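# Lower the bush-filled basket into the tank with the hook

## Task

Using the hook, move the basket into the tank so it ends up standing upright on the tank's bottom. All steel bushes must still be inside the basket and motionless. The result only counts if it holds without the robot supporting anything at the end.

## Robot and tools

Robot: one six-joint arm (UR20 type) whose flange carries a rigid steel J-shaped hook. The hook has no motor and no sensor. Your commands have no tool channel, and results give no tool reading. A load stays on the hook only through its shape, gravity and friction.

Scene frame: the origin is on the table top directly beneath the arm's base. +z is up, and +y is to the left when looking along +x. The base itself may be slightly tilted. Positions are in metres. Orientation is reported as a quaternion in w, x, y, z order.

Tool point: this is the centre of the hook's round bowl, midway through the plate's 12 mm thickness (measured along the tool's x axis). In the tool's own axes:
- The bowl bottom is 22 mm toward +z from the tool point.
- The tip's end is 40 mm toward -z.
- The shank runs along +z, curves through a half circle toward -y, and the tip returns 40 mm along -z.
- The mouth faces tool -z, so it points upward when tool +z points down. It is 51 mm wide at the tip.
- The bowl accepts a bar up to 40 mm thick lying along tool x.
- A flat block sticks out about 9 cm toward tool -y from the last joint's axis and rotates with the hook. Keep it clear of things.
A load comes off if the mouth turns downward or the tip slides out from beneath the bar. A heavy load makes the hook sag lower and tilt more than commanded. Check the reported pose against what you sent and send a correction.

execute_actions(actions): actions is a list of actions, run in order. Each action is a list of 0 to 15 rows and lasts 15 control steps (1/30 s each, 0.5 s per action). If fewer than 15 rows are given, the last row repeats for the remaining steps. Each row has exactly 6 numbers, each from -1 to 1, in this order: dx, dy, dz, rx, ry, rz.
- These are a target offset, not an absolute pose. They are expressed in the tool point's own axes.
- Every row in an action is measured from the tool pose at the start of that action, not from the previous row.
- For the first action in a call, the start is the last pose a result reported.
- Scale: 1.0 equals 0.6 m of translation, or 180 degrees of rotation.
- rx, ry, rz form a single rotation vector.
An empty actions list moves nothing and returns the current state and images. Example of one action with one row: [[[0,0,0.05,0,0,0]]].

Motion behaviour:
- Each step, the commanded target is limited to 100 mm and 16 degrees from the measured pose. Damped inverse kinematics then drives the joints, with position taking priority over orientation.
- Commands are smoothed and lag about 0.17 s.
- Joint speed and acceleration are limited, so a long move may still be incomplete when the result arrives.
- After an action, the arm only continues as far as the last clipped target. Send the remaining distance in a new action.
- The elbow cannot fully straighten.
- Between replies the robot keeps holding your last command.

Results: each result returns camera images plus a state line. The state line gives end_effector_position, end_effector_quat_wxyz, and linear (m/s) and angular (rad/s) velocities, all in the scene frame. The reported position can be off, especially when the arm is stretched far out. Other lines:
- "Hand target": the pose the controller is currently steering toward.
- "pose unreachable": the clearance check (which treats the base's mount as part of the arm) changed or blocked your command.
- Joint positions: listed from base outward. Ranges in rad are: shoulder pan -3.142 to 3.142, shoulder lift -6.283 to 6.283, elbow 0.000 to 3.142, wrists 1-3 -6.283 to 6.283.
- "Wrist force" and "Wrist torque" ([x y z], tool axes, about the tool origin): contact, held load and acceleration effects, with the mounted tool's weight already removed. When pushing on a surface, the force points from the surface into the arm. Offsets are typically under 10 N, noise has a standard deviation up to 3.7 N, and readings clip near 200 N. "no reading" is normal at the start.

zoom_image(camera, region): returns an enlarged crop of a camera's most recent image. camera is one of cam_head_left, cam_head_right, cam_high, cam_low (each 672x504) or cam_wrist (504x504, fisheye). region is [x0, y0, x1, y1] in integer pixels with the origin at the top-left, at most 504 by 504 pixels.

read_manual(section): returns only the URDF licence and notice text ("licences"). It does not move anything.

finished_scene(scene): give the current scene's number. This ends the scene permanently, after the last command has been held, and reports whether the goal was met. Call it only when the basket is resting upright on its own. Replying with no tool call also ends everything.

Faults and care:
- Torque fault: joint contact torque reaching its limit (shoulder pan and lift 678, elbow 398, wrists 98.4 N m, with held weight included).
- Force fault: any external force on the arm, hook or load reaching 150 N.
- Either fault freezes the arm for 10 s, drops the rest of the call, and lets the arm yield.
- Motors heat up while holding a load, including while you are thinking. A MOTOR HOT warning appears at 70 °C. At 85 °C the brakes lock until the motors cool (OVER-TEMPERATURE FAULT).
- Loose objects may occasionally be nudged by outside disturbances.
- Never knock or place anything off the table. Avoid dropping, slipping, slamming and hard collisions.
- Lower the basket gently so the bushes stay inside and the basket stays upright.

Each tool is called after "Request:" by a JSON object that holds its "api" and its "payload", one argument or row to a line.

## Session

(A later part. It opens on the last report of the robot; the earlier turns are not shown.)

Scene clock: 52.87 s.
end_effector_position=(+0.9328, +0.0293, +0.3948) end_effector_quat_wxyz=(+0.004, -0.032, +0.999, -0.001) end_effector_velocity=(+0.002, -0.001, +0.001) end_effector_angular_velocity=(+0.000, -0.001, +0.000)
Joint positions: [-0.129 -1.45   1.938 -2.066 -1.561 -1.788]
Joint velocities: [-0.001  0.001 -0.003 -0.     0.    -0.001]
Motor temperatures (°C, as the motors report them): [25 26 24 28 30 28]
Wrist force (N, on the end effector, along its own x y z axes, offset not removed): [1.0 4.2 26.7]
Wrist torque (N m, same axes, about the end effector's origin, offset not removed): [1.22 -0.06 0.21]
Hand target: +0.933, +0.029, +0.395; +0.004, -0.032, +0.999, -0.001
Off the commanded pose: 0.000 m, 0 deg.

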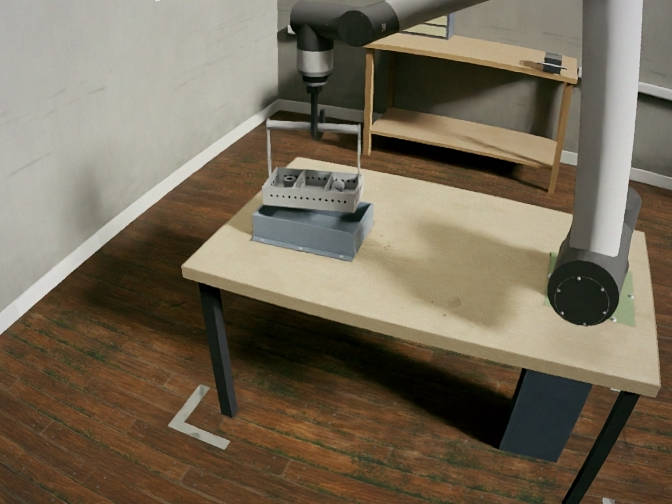

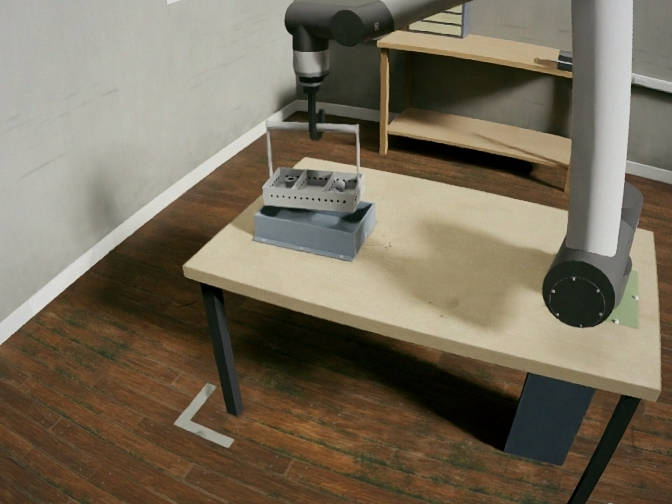

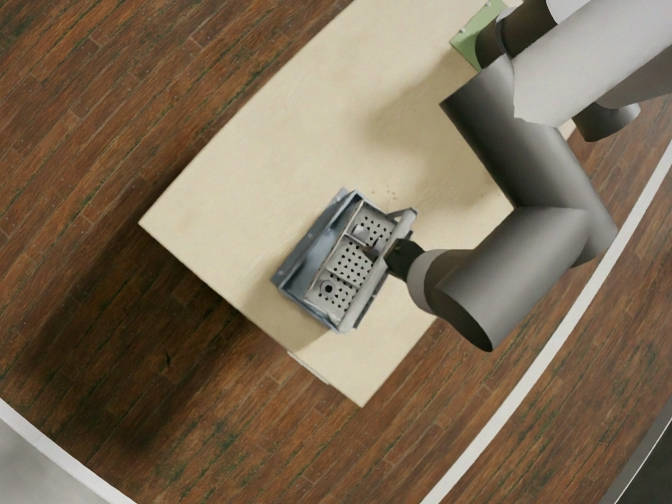

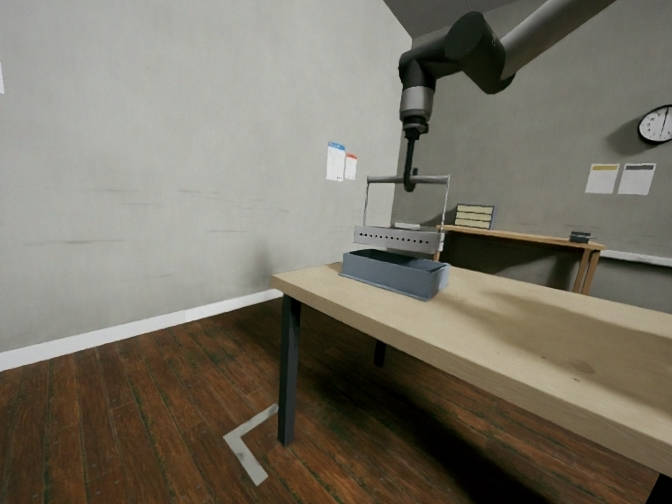

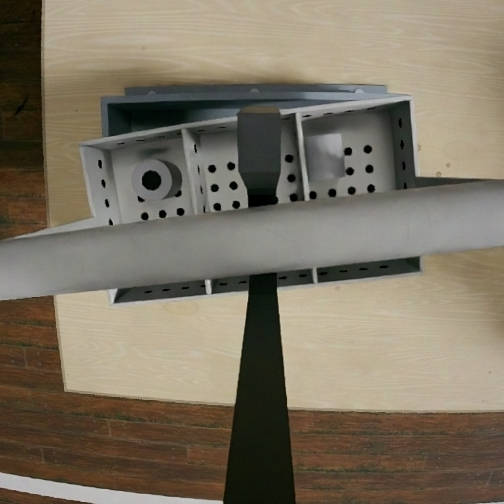

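Request:
{"api": "execute_actions", "payload": {
  "actions": []
}}

Scene clock: 52.97 s.
end_effector_position=(+0.9328, +0.0293, +0.3948) end_effector_quat_wxyz=(+0.004, -0.032, +0.999, -0.001) end_effector_velocity=(-0.000, +0.000, +0.001) end_effector_angular_velocity=(+0.000, -0.001, -0.000)
Joint positions: [-0.129 -1.45   1.938 -2.066 -1.561 -1.788]
Joint velocities: [ 0.    -0.001 -0.     0.     0.     0.001]
Motor temperatures (°C, as the motors report them): [25 26 24 28 30 28]
Wrist force (N, on the end effector, along its own x y z axes, offset not removed): [4.1 2.9 26.1]
Wrist torque (N m, same axes, about the end effector's origin, offset not removed): [0.89 -0.75 0.10]
Hand target: +0.933, +0.029, +0.395; +0.004, -0.032, +0.999, -0.001
Off the commanded pose: 0.000 m, 0 deg.

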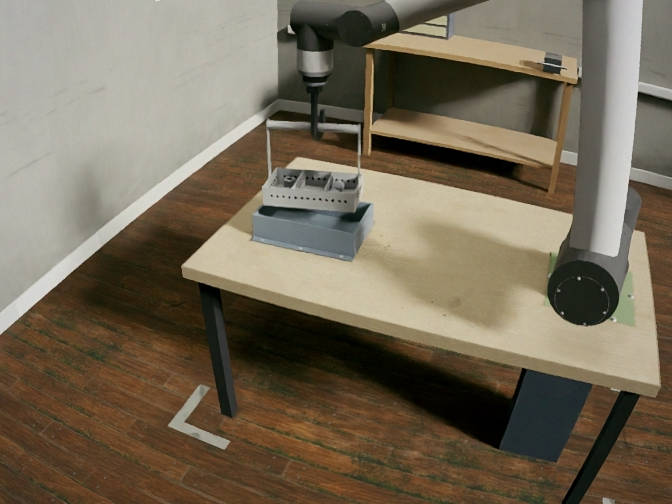

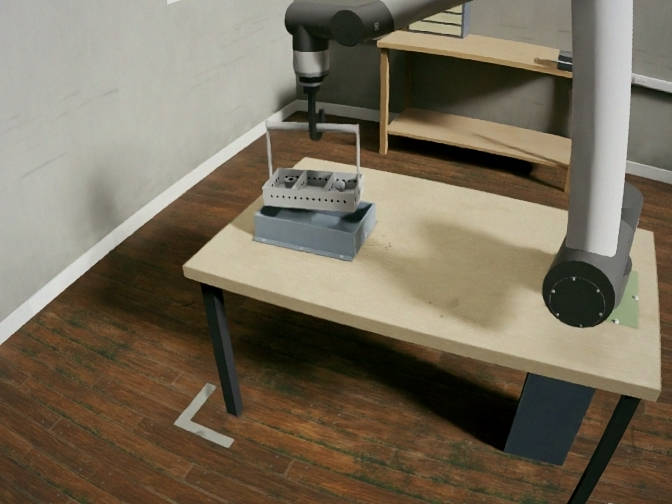

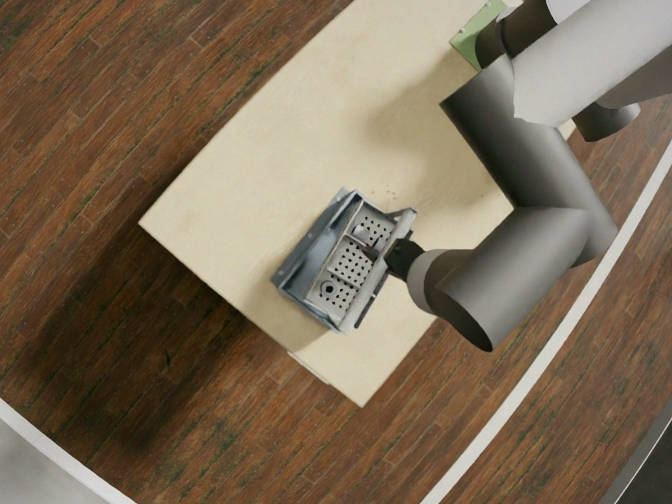

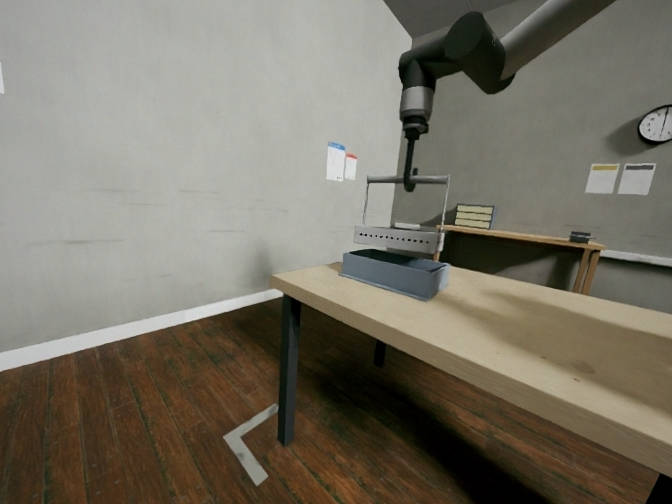

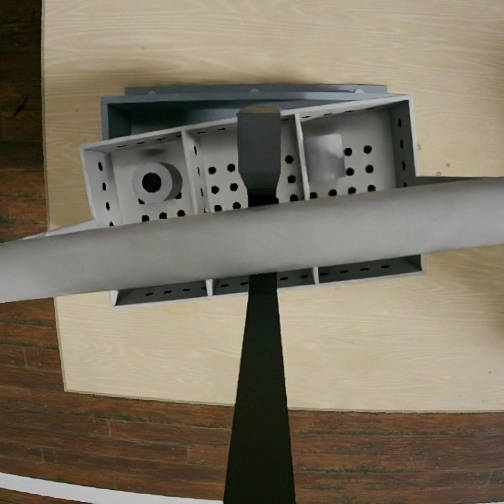

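Request:
{"api": "execute_actions", "payload": {
  "actions": []
}}

Scene clock: 54.57 s.
end_effector_position=(+0.9327, +0.0293, +0.3948) end_effector_quat_wxyz=(+0.004, -0.032, +0.999, -0.001) end_effector_velocity=(+0.000, +0.001, -0.001) end_effector_angular_velocity=(+0.000, +0.001, +0.001)
Joint positions: [-0.129 -1.45   1.938 -2.066 -1.561 -1.788]
Joint velocities: [ 0.002  0.001 -0.     0.    -0.     0.   ]
Motor temperatures (°C, as the motors report them): [25 26 24 28 30 28]
Wrist force (N, on the end effector, along its own x y z axes, offset not removed): [2.8 3.4 26.0]
Wrist torque (N m, same axes, about the end effector's origin, offset not removed): [0.99 -0.35 0.22]
Hand target: +0.933, +0.029, +0.395; +0.004, -0.032, +0.999, -0.001
Off the commanded pose: 0.000 m, 0 deg.

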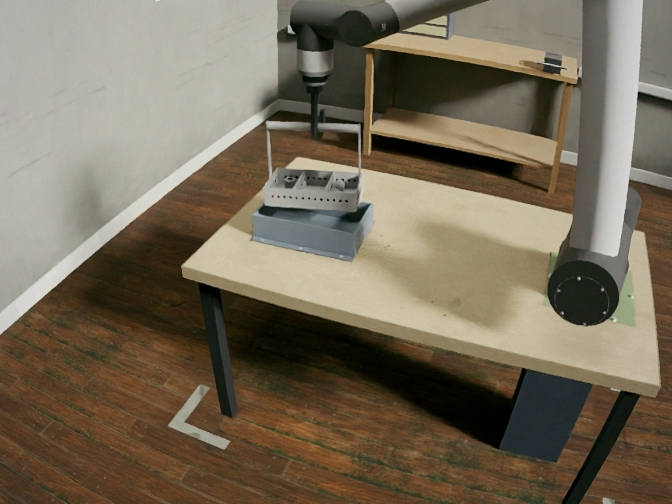

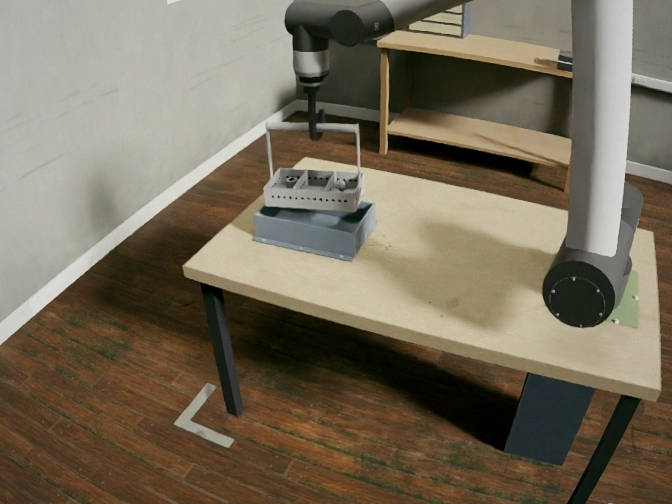

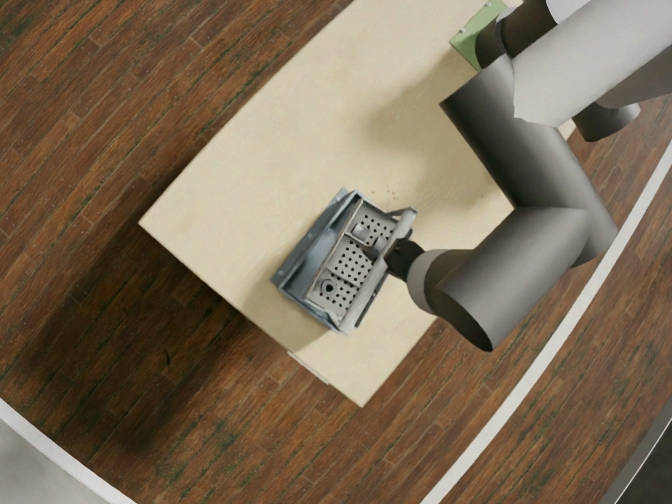

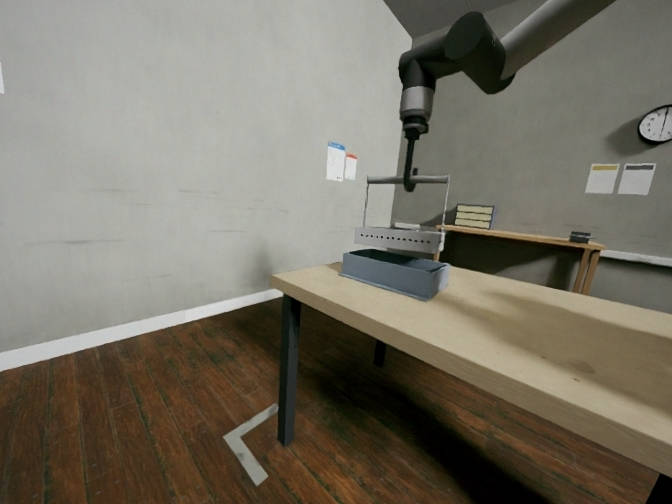

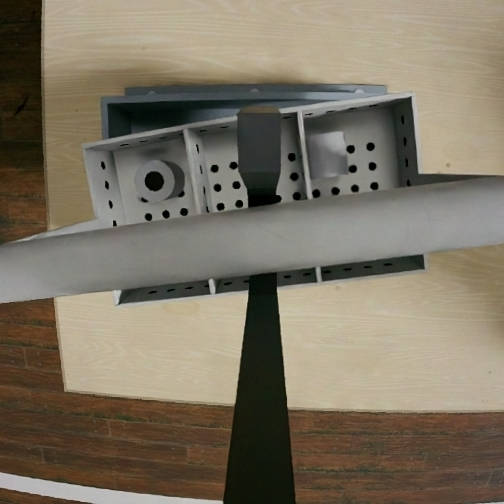

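Request:
{"api": "execute_actions", "payload": {
  "actions": [
    [[0,0,0,0,0,0],[0,0,0.0001,0,0,0.0001],[0,-0.0001,0.0003,0,0,0.0001],[0,-0.0001,0.0005,0,0,0.0002],[0,-0.0002,0.0008,0,0,0.0004],[0,-0.0003,0.0012,0,0,0.0006],[0,-0.0005,0.0016,0,0,0.0008],[0,-0.0006,0.0021,0,0,0.001],[0,-0.0008,0.0026,0,0,0.0013],[0,-0.0009,0.0032,0,0,0.0015],[0,-0.0011,0.0039,0,0,0.0019],[0,-0.0013,0.0046,0,0,0.0022],[0,-0.0016,0.0054,0,0,0.0026],[0,-0.0018,0.0063,0,0,0.003],[0,-0.0021,0.0073,0,0,0.0035]],
    [[0,-0.0011,0.0039,0,0,0.0019],[0,-0.0014,0.005,0,0,0.0024],[0,-0.0018,0.0061,0,0,0.0029],[0,-0.0021,0.0073,0,0,0.0035],[0,-0.0025,0.0085,0,0,0.0041],[0,-0.0028,0.0099,0,0,0.0047],[0,-0.0032,0.0113,0,0,0.0054],[0,-0.0037,0.0127,0,0,0.0061],[0,-0.0041,0.0142,0,0,0.0068],[0,-0.0045,0.0158,0,0,0.0076],[0,-0.005,0.0174,0,0,0.0084],[0,-0.0055,0.0192,0,0,0.0092],[0,-0.006,0.0209,0,0,0.01],[0,-0.0066,0.0228,0,0,0.0109],[0,-0.0071,0.0247,0,0,0.0118]],
    [[0,-0.0023,0.0081,0,0,0.0039],[0,-0.0029,0.0099,0,0,0.0048],[0,-0.0034,0.0117,0,0,0.0056],[0,-0.0039,0.0134,0,0,0.0064],[0,-0.0043,0.0151,0,0,0.0072],[0,-0.0048,0.0166,0,0,0.008],[0,-0.0052,0.0182,0,0,0.0087],[0,-0.0056,0.0196,0,0,0.0094],[0,-0.006,0.021,0,0,0.0101],[0,-0.0064,0.0223,0,0,0.0107],[0,-0.0068,0.0236,0,0,0.0113],[0,-0.0071,0.0248,0,0,0.0119],[0,-0.0075,0.0259,0,0,0.0124],[0,-0.0078,0.027,0,0,0.0129],[0,-0.008,0.028,0,0,0.0134]],
    [[0,-0.0013,0.0046,0,0,0.0022],[0,-0.0016,0.0055,0,0,0.0026],[0,-0.0018,0.0063,0,0,0.003],[0,-0.002,0.007,0,0,0.0034],[0,-0.0022,0.0077,0,0,0.0037],[0,-0.0024,0.0083,0,0,0.004],[0,-0.0025,0.0088,0,0,0.0042],[0,-0.0027,0.0093,0,0,0.0045],[0,-0.0028,0.0097,0,0,0.0047],[0,-0.0029,0.0101,0,0,0.0048],[0,-0.003,0.0104,0,0,0.005],[0,-0.0031,0.0106,0,0,0.0051],[0,-0.0031,0.0108,0,0,0.0052],[0,-0.0031,0.0109,0,0,0.0052],[0,-0.0031,0.0109,0,0,0.0052]]
  ]
}}

Scene clock: 58.83 s.
end_effector_position=(+0.9333, +0.0193, +0.3601) end_effector_quat_wxyz=(+0.004, +0.012, +1.000, -0.000) end_effector_velocity=(-0.001, -0.001, -0.005) end_effector_angular_velocity=(+0.001, +0.002, -0.009)
Joint positions: [-0.138 -1.425  1.963 -2.116 -1.561 -1.711]
Joint velocities: [-0.001  0.003  0.004 -0.006  0.001  0.008]
Motor temperatures (°C, as the motors report them): [25 26 24 28 30 28]
Wrist force (N, on the end effector, along its own x y z axes, offset not removed): [4.7 4.5 26.6]
Wrist torque (N m, same axes, about the end effector's origin, offset not removed): [1.21 -0.85 0.08]
Hand target: +0.933, +0.019, +0.360; +0.004, +0.012, +1.000, -0.000
Off the commanded pose: 0.000 m, 0 deg.

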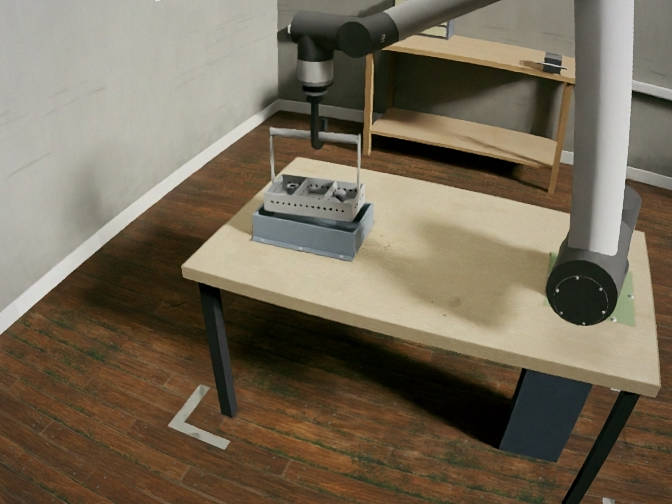

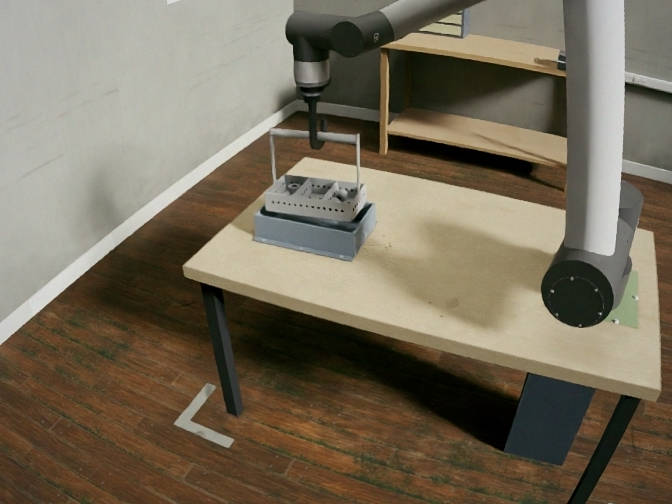

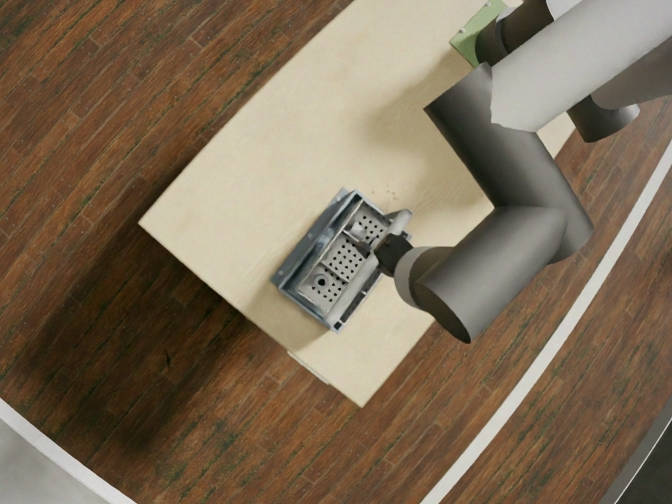

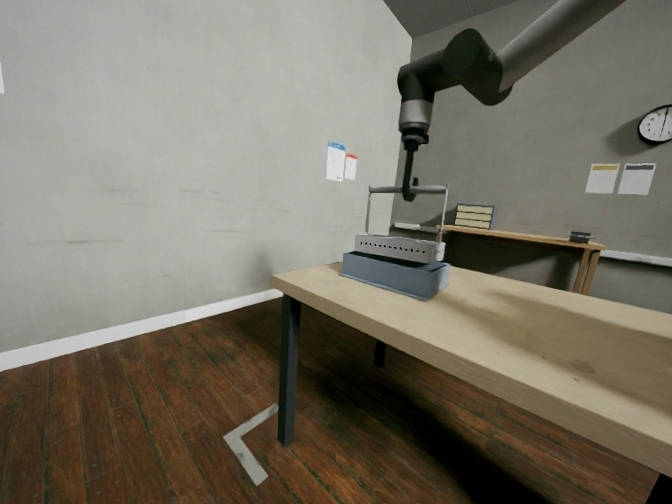

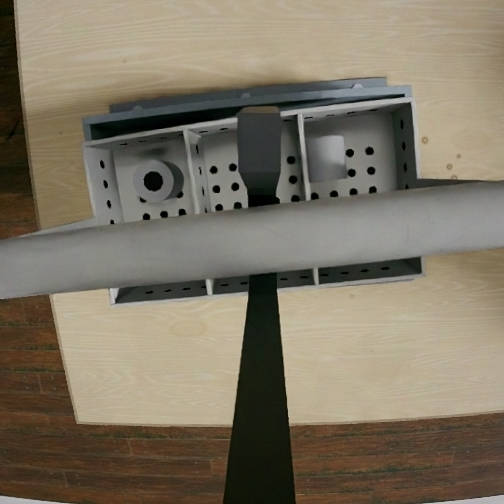

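Request:
{"api": "execute_actions", "payload": {
  "actions": [
    [[0,0,0,0,0,0],[0,0,0.0001,0,0,0.0001],[0,0,0.0002,0,0,0.0002],[0,0,0.0003,0,0,0.0003],[0,0,0.0005,0,0,0.0004],[0,0,0.0007,0,0,0.0006],[0,0,0.001,0,0,0.0008],[0,0,0.0013,0,0,0.0011],[0,0,0.0016,0,0,0.0013],[0,0,0.002,0,0,0.0017],[0,0,0.0024,0,0,0.002],[0,0,0.0028,0,0,0.0024],[0,0,0.0033,0,0,0.0028],[0,0,0.0039,0,0,0.0032],[0,0,0.0044,0,0,0.0037]],
    [[0,0,0.0024,0,0,0.002],[0,0,0.003,0,0,0.0025],[0,0,0.0037,0,0,0.0031],[0,0,0.0045,0,0,0.0037],[0,0,0.0052,0,0,0.0044],[0,0,0.0061,0,0,0.0051],[0,0,0.0069,0,0,0.0058],[0,0,0.0078,0,0,0.0065],[0,0,0.0086,0,0,0.0072],[0,0,0.0094,0,0,0.0079],[0,0,0.0102,0,0,0.0085],[0,0,0.0109,0,0,0.0091],[0,0,0.0116,0,0,0.0097],[0,0,0.0123,0,0,0.0103],[0,0,0.0129,0,0,0.0108]],
    [[0,0,0.0028,0,0,0.0023],[0,0,0.0033,0,0,0.0028],[0,0,0.0038,0,0,0.0032],[0,0,0.0043,0,0,0.0036],[0,0,0.0047,0,0,0.0039],[0,0,0.0051,0,0,0.0042],[0,0,0.0054,0,0,0.0045],[0,0,0.0057,0,0,0.0048],[0,0,0.006,0,0,0.005],[0,0,0.0062,0,0,0.0052],[0,0,0.0064,0,0,0.0053],[0,0,0.0065,0,0,0.0054],[0,0,0.0066,0,0,0.0055],[0,0,0.0067,0,0,0.0056],[0,0,0.0067,0,0,0.0056]]
  ]
}}

Scene clock: 61.53 s.
end_effector_position=(+0.9334, +0.0190, +0.3482) end_effector_quat_wxyz=(+0.004, +0.038, +0.999, -0.000) end_effector_velocity=(+0.002, -0.001, -0.002) end_effector_angular_velocity=(-0.000, -0.002, -0.011)
Joint positions: [-0.138 -1.415  1.97  -2.133 -1.561 -1.658]
Joint velocities: [-0.001  0.003 -0.    -0.004 -0.     0.011]
Motor temperatures (°C, as the motors report them): [25 26 24 28 30 28]
Wrist force (N, on the end effector, along its own x y z axes, offset not removed): [2.0 3.1 25.5]
Wrist torque (N m, same axes, about the end effector's origin, offset not removed): [0.90 -0.26 0.15]
Hand target: +0.933, +0.019, +0.348; +0.004, +0.039, +0.999, -0.000
Off the commanded pose: 0.000 m, 0 deg.

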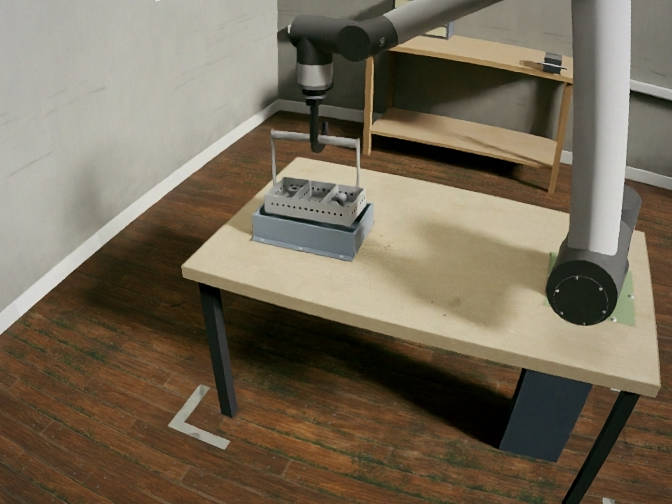

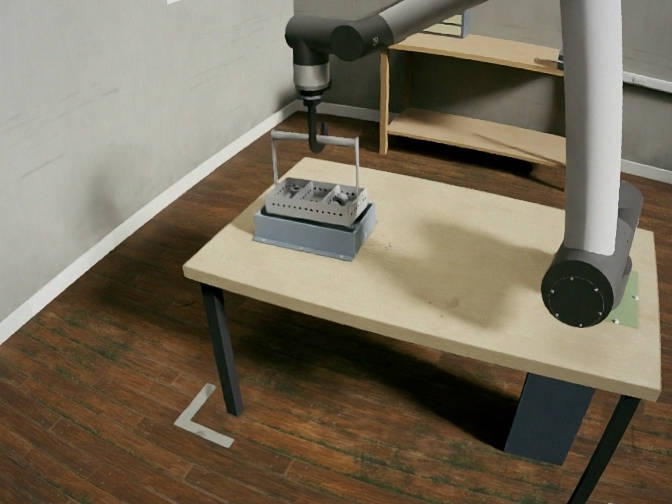

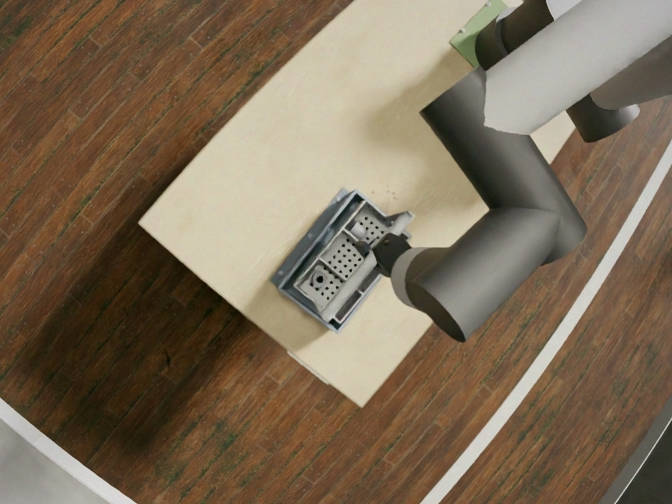

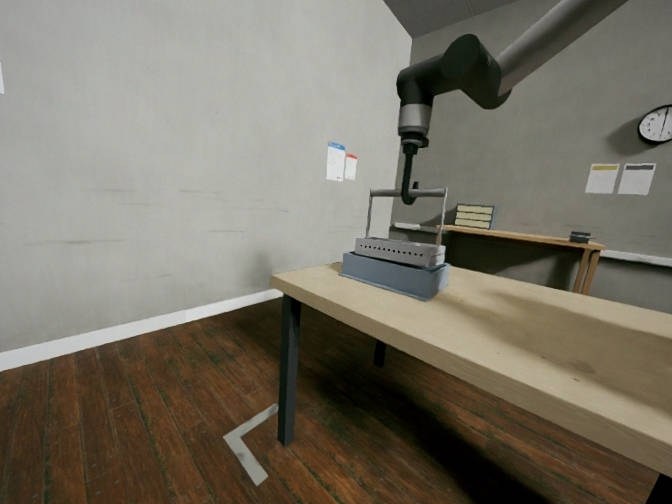

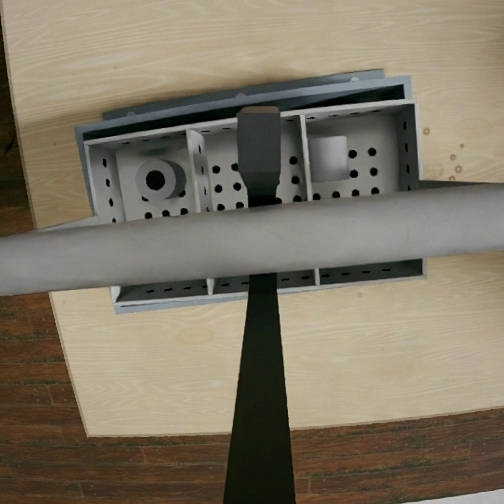

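Request:
{"api": "zoom_image", "payload": {
  "camera": "cam_high",
  "region": [260, 175, 430, 345]
}}

Request:
{"api": "zoom_image", "payload": {
  "camera": "cam_wrist",
  "region": [52, 50, 452, 330]
}}

Region (260, 175, 430, 345) of cam_high's 672x504 image, scaled by 2.965, with more detail than that image has.

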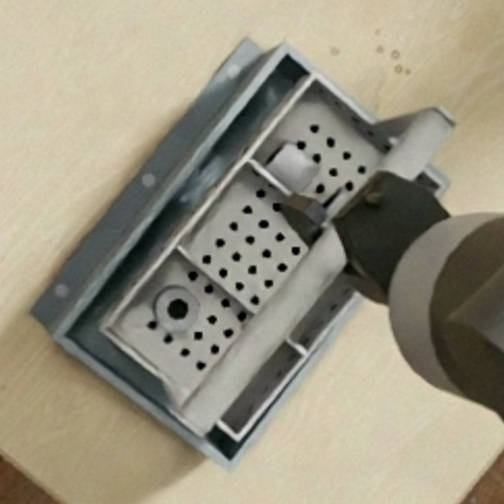

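Region (52, 50, 452, 330) of cam_wrist's 504x504 image, scaled by 1.260, with more detail than that image has; it fills the top 353 rows of this view, and the rest is white.

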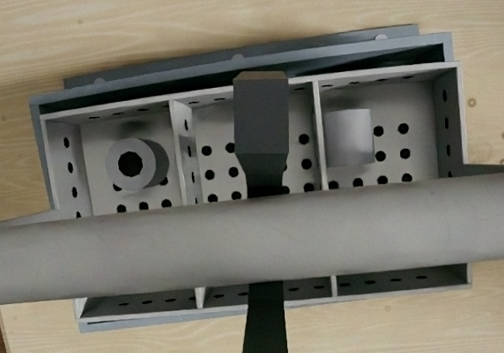

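Request:
{"api": "execute_actions", "payload": {
  "actions": [
    [[0,0,0.0003,0,0,0],[0,0,0.001,0,0,0],[0,0,0.0023,0,0,0],[0,0,0.0042,0,0,0],[0,0,0.0065,0,0,0],[0,0,0.0093,0,0,0],[0,0,0.0127,0,0,0],[0,0,0.0166,0,0,0],[0,0,0.021,0,0,0],[0,0,0.0259,0,0,0],[0,0,0.0314,0,0,0],[0,0,0.0373,0,0,0],[0,0,0.0439,0,0,0],[0,0,0.0509,0,0,0],[0,0,0.0583,0,0,0]],
    [[0,0,0.0309,0,0,0],[0,0,0.0379,0,0,0],[0,0,0.0445,0,0,0],[0,0,0.0504,0,0,0],[0,0,0.0559,0,0,0],[0,0,0.0608,0,0,0],[0,0,0.0652,0,0,0],[0,0,0.0691,0,0,0],[0,0,0.0725,0,0,0],[0,0,0.0753,0,0,0],[0,0,0.0776,0,0,0],[0,0,0.0795,0,0,0],[0,0,0.0808,0,0,0],[0,0,0.0816,0,0,0],[0,0,0.0818,0,0,0]]
  ]
}}

Scene clock: 63.63 s.
end_effector_position=(+0.9337, +0.0189, +0.2795) end_effector_quat_wxyz=(+0.004, +0.038, +0.999, -0.000) end_effector_velocity=(+0.000, +0.001, -0.031) end_effector_angular_velocity=(-0.001, +0.000, +0.001)
Joint positions: [-0.138 -1.365  2.022 -2.235 -1.561 -1.658]
Joint velocities: [ 0.002  0.025  0.021 -0.046 -0.001  0.001]
Motor temperatures (°C, as the motors report them): [25 26 24 28 30 28]
Wrist force (N, on the end effector, along its own x y z axes, offset not removed): [5.0 2.2 28.3]
Wrist torque (N m, same axes, about the end effector's origin, offset not removed): [0.91 -0.79 0.07]
Hand target: +0.934, +0.019, +0.277; +0.004, +0.038, +0.999, -0.000
Off the commanded pose: 0.003 m, 0 deg.

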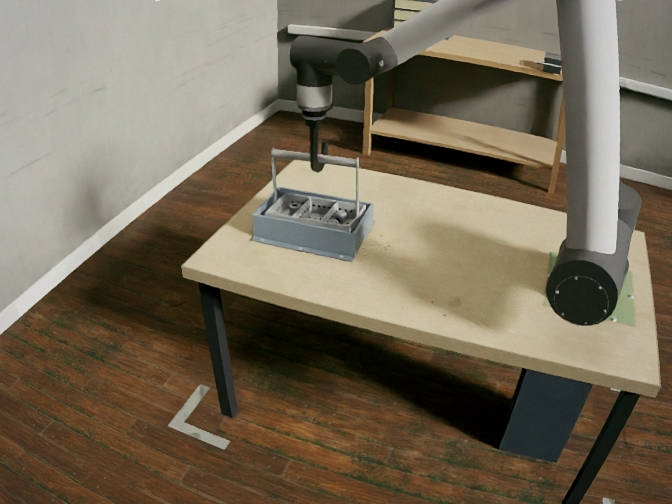

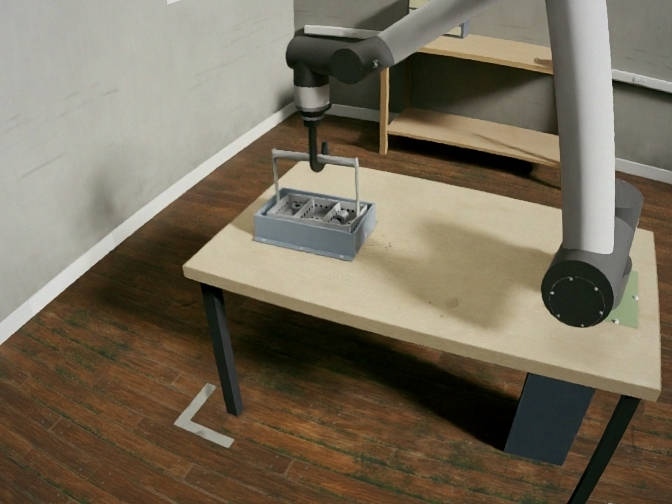

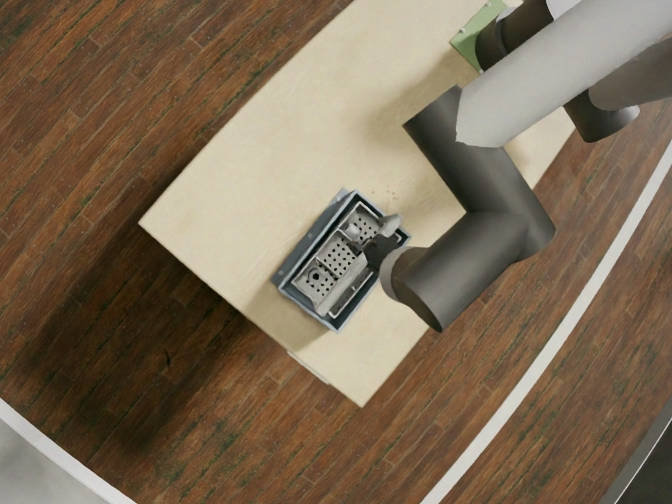

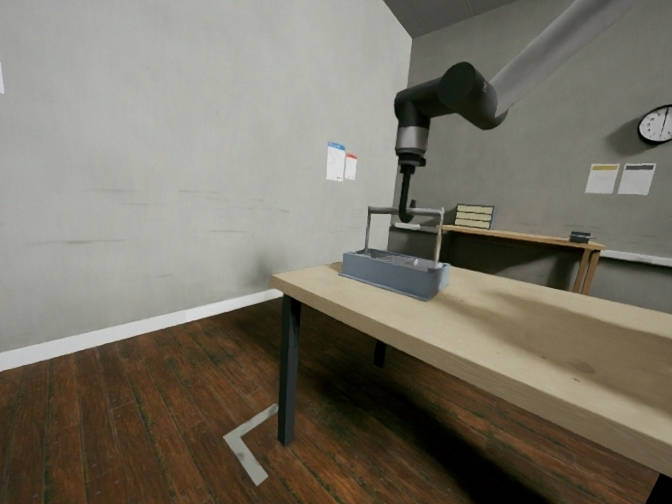

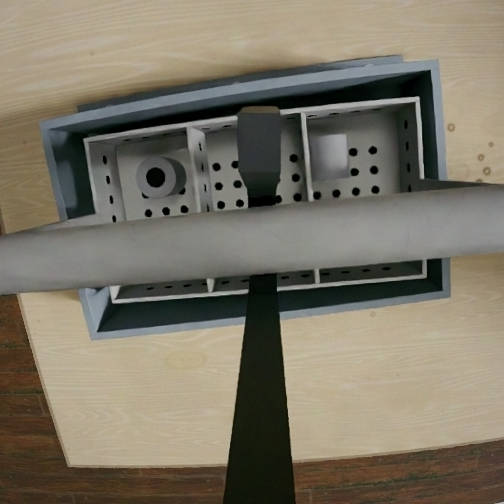

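Request:
{"api": "execute_actions", "payload": {
  "actions": [
    [[0,0,0.005,0,0,0],[0,0,0.007,0,0,0],[0,0,0.009,0,0,0],[0,0,0.011,0,0,0],[0,0,0.013,0,0,0],[0,0,0.015,0,0,0],[0,0,0.017,0,0,0],[0,0,0.019,0,0,0],[0,0,0.021,0,0,0],[0,0,0.023,0,0,0],[0,0,0.025,0,0,0],[0,0,0.027,0,0,0],[0,0,0.029,0,0,0],[0,0,0.031,0,0,0],[0,0,0.033,0,0,0]],
    [[0,0,0.009,0,0,0],[0,0,0.011,0,0,0],[0,0,0.013,0,0,0],[0,0,0.015,0,0,0],[0,0,0.017,0,0,0],[0,0,0.019,0,0,0],[0,0,0.022,0,0,0],[0,0,0.025,0,0,0],[0,0,0.028,0,0,0],[0,0,0.032,0,0,0],[0,0,0.036,0,0,0],[0,0,0.040,0,0,0],[0,0,0.044,0,0,0],[0,0,0.048,0,0,0],[0,0,0.052,0,0,0]]
  ]
}}

Scene clock: 65.33 s.
end_effector_position=(+0.9340, +0.0188, +0.2402) end_effector_quat_wxyz=(+0.004, +0.038, +0.999, -0.000) end_effector_velocity=(-0.001, -0.000, -0.070) end_effector_angular_velocity=(+0.001, +0.002, -0.000)
Joint positions: [-0.137 -1.332  2.048 -2.293 -1.561 -1.657]
Joint velocities: [-0.     0.059  0.044 -0.101  0.001  0.   ]
Motor temperatures (°C, as the motors report them): [25 26 24 28 30 28]
Wrist force (N, on the end effector, along its own x y z axes, offset not removed): [4.8 1.2 3.4]
Wrist torque (N m, same axes, about the end effector's origin, offset not removed): [0.57 -1.01 0.16]
Hand target: +0.934, +0.019, +0.233; +0.004, +0.038, +0.999, -0.000
Off the commanded pose: 0.008 m, 0 deg.

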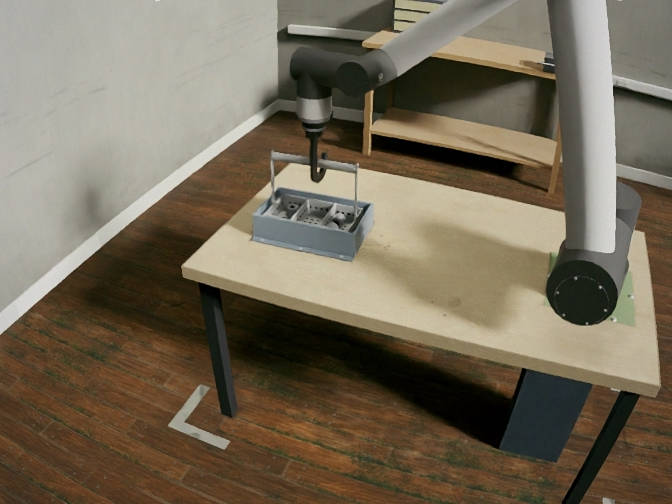

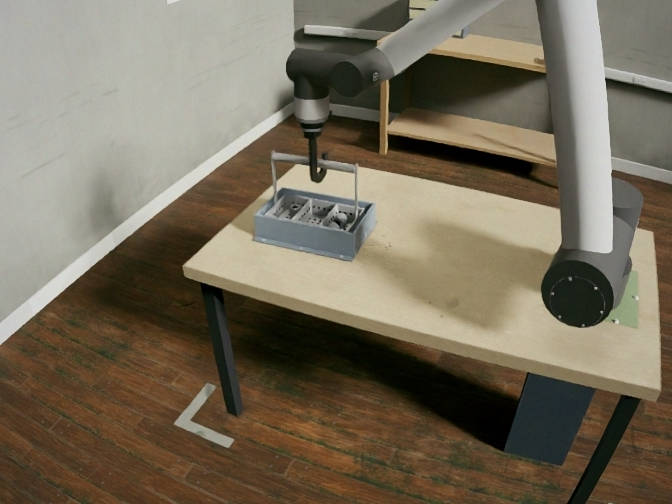

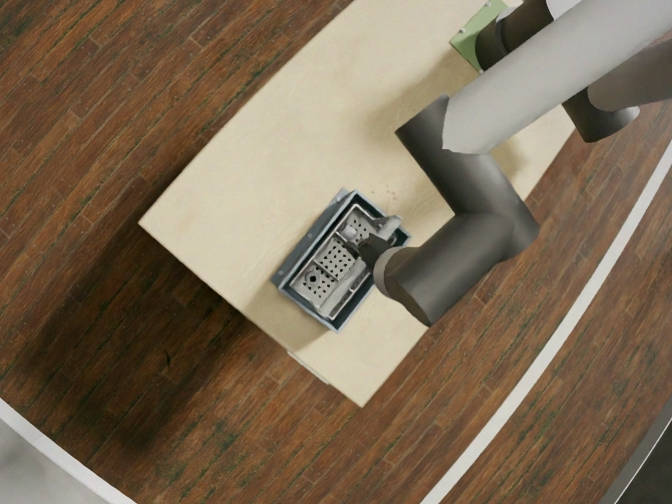

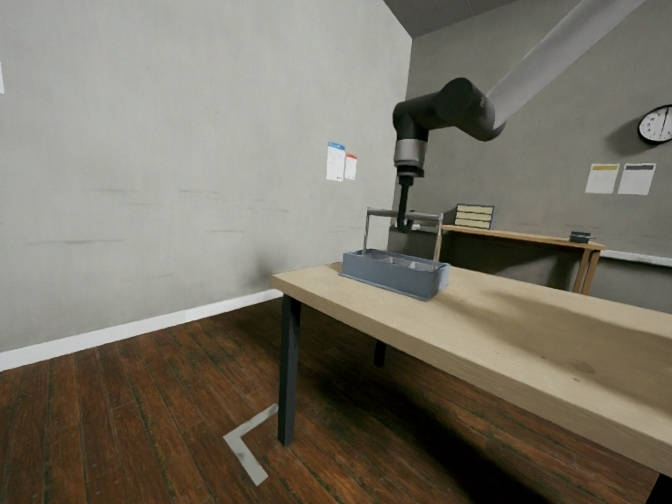

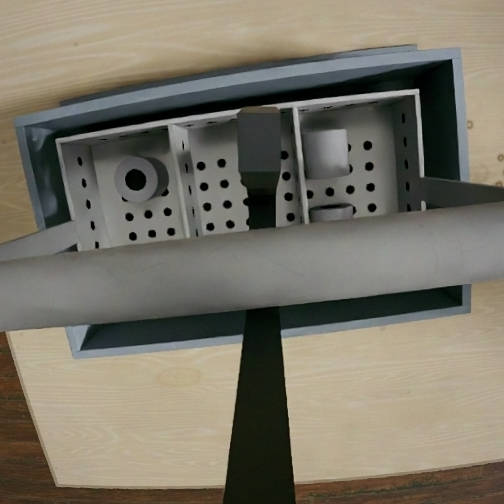

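Request:
{"api": "execute_actions", "payload": {
  "actions": [
    [[0,0.001,0.015,0,0,0],[0,0.002,0.025,0,0,0],[0,0.003,0.036,0,0,0],[0,0.004,0.047,0,0,0],[0,0.005,0.058,0,0,0],[0,0.006,0.069,0,0,0],[0,0.007,0.079,0,0,0],[0,0.008,0.087,0,0,0],[0,0.008,0.093,0,0,0],[0,0.008,0.097,0,0,0]]
  ]
}}

Scene clock: 66.17 s.
end_effector_position=(+0.9347, +0.0234, +0.1838) end_effector_quat_wxyz=(+0.004, +0.038, +0.999, -0.000) end_effector_velocity=(+0.002, +0.001, -0.022) end_effector_angular_velocity=(-0.000, -0.004, -0.001)
Joint positions: [-0.132 -1.28   2.08  -2.377 -1.561 -1.652]
Joint velocities: [ 0.001  0.022  0.011 -0.037  0.     0.002]
Motor temperatures (°C, as the motors report them): [25 26 24 28 30 28]
Wrist force (N, on the end effector, along its own x y z axes, offset not removed): [3.9 4.9 5.0]
Wrist torque (N m, same axes, about the end effector's origin, offset not removed): [1.25 -0.81 0.17]
Hand target: +0.935, +0.023, +0.182; +0.004, +0.038, +0.999, -0.000
Off the commanded pose: 0.002 m, 0 deg.

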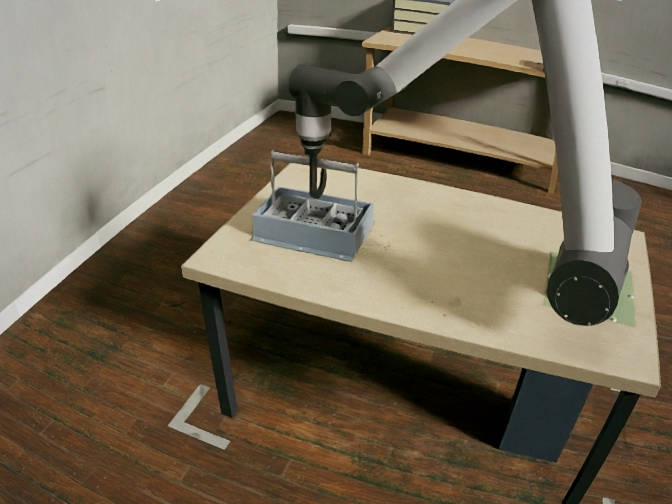

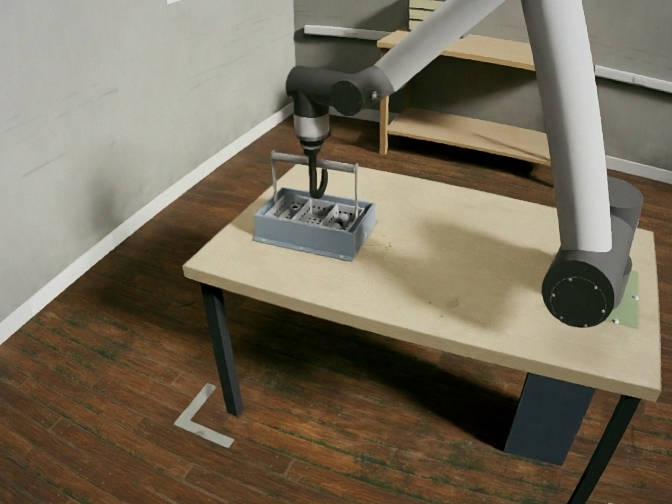

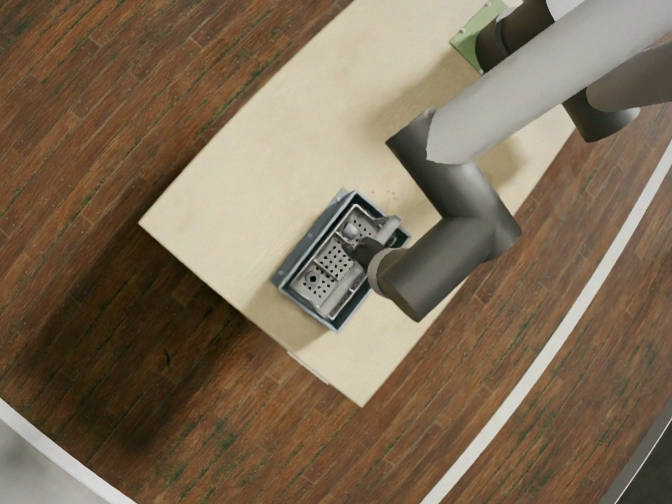

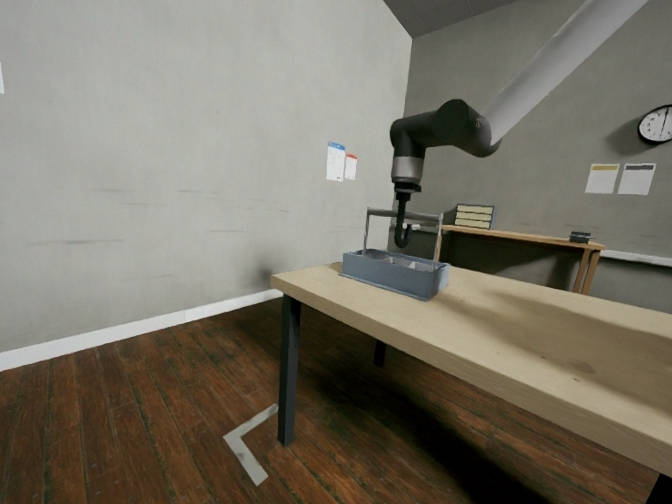

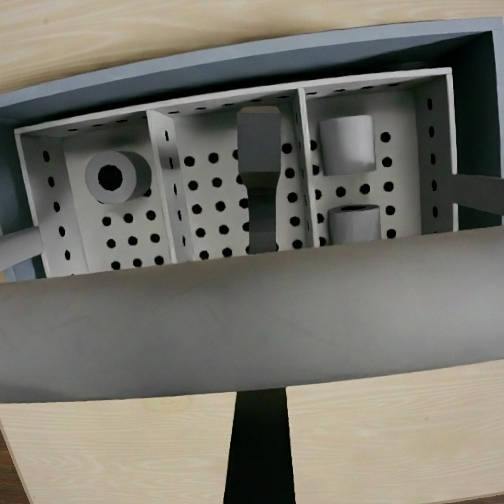

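Request:
{"api": "zoom_image", "payload": {
  "camera": "cam_low",
  "region": [340, 170, 470, 300]
}}

Request:
{"api": "zoom_image", "payload": {
  "camera": "cam_head_left",
  "region": [250, 110, 390, 250]
}}

Region (340, 170, 470, 300) of cam_low's 672x504 image, scaled by 3.877, with more detail than that image has.

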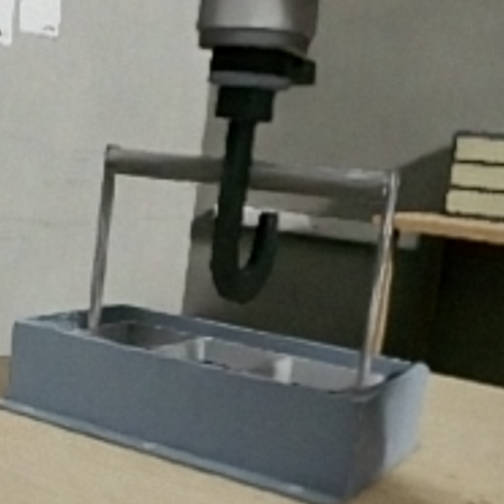

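Region (250, 110, 390, 250) of cam_head_left's 672x504 image, scaled by 3.600, with more detail than that image has.

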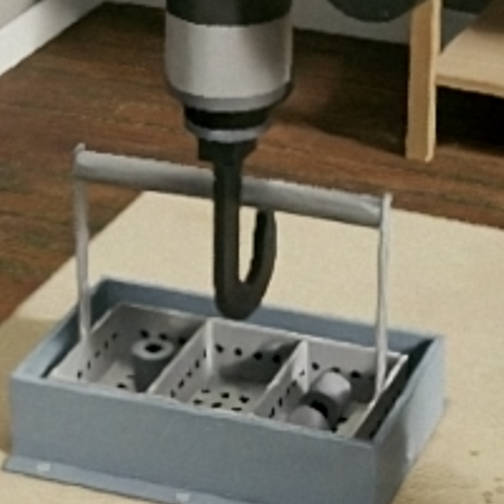

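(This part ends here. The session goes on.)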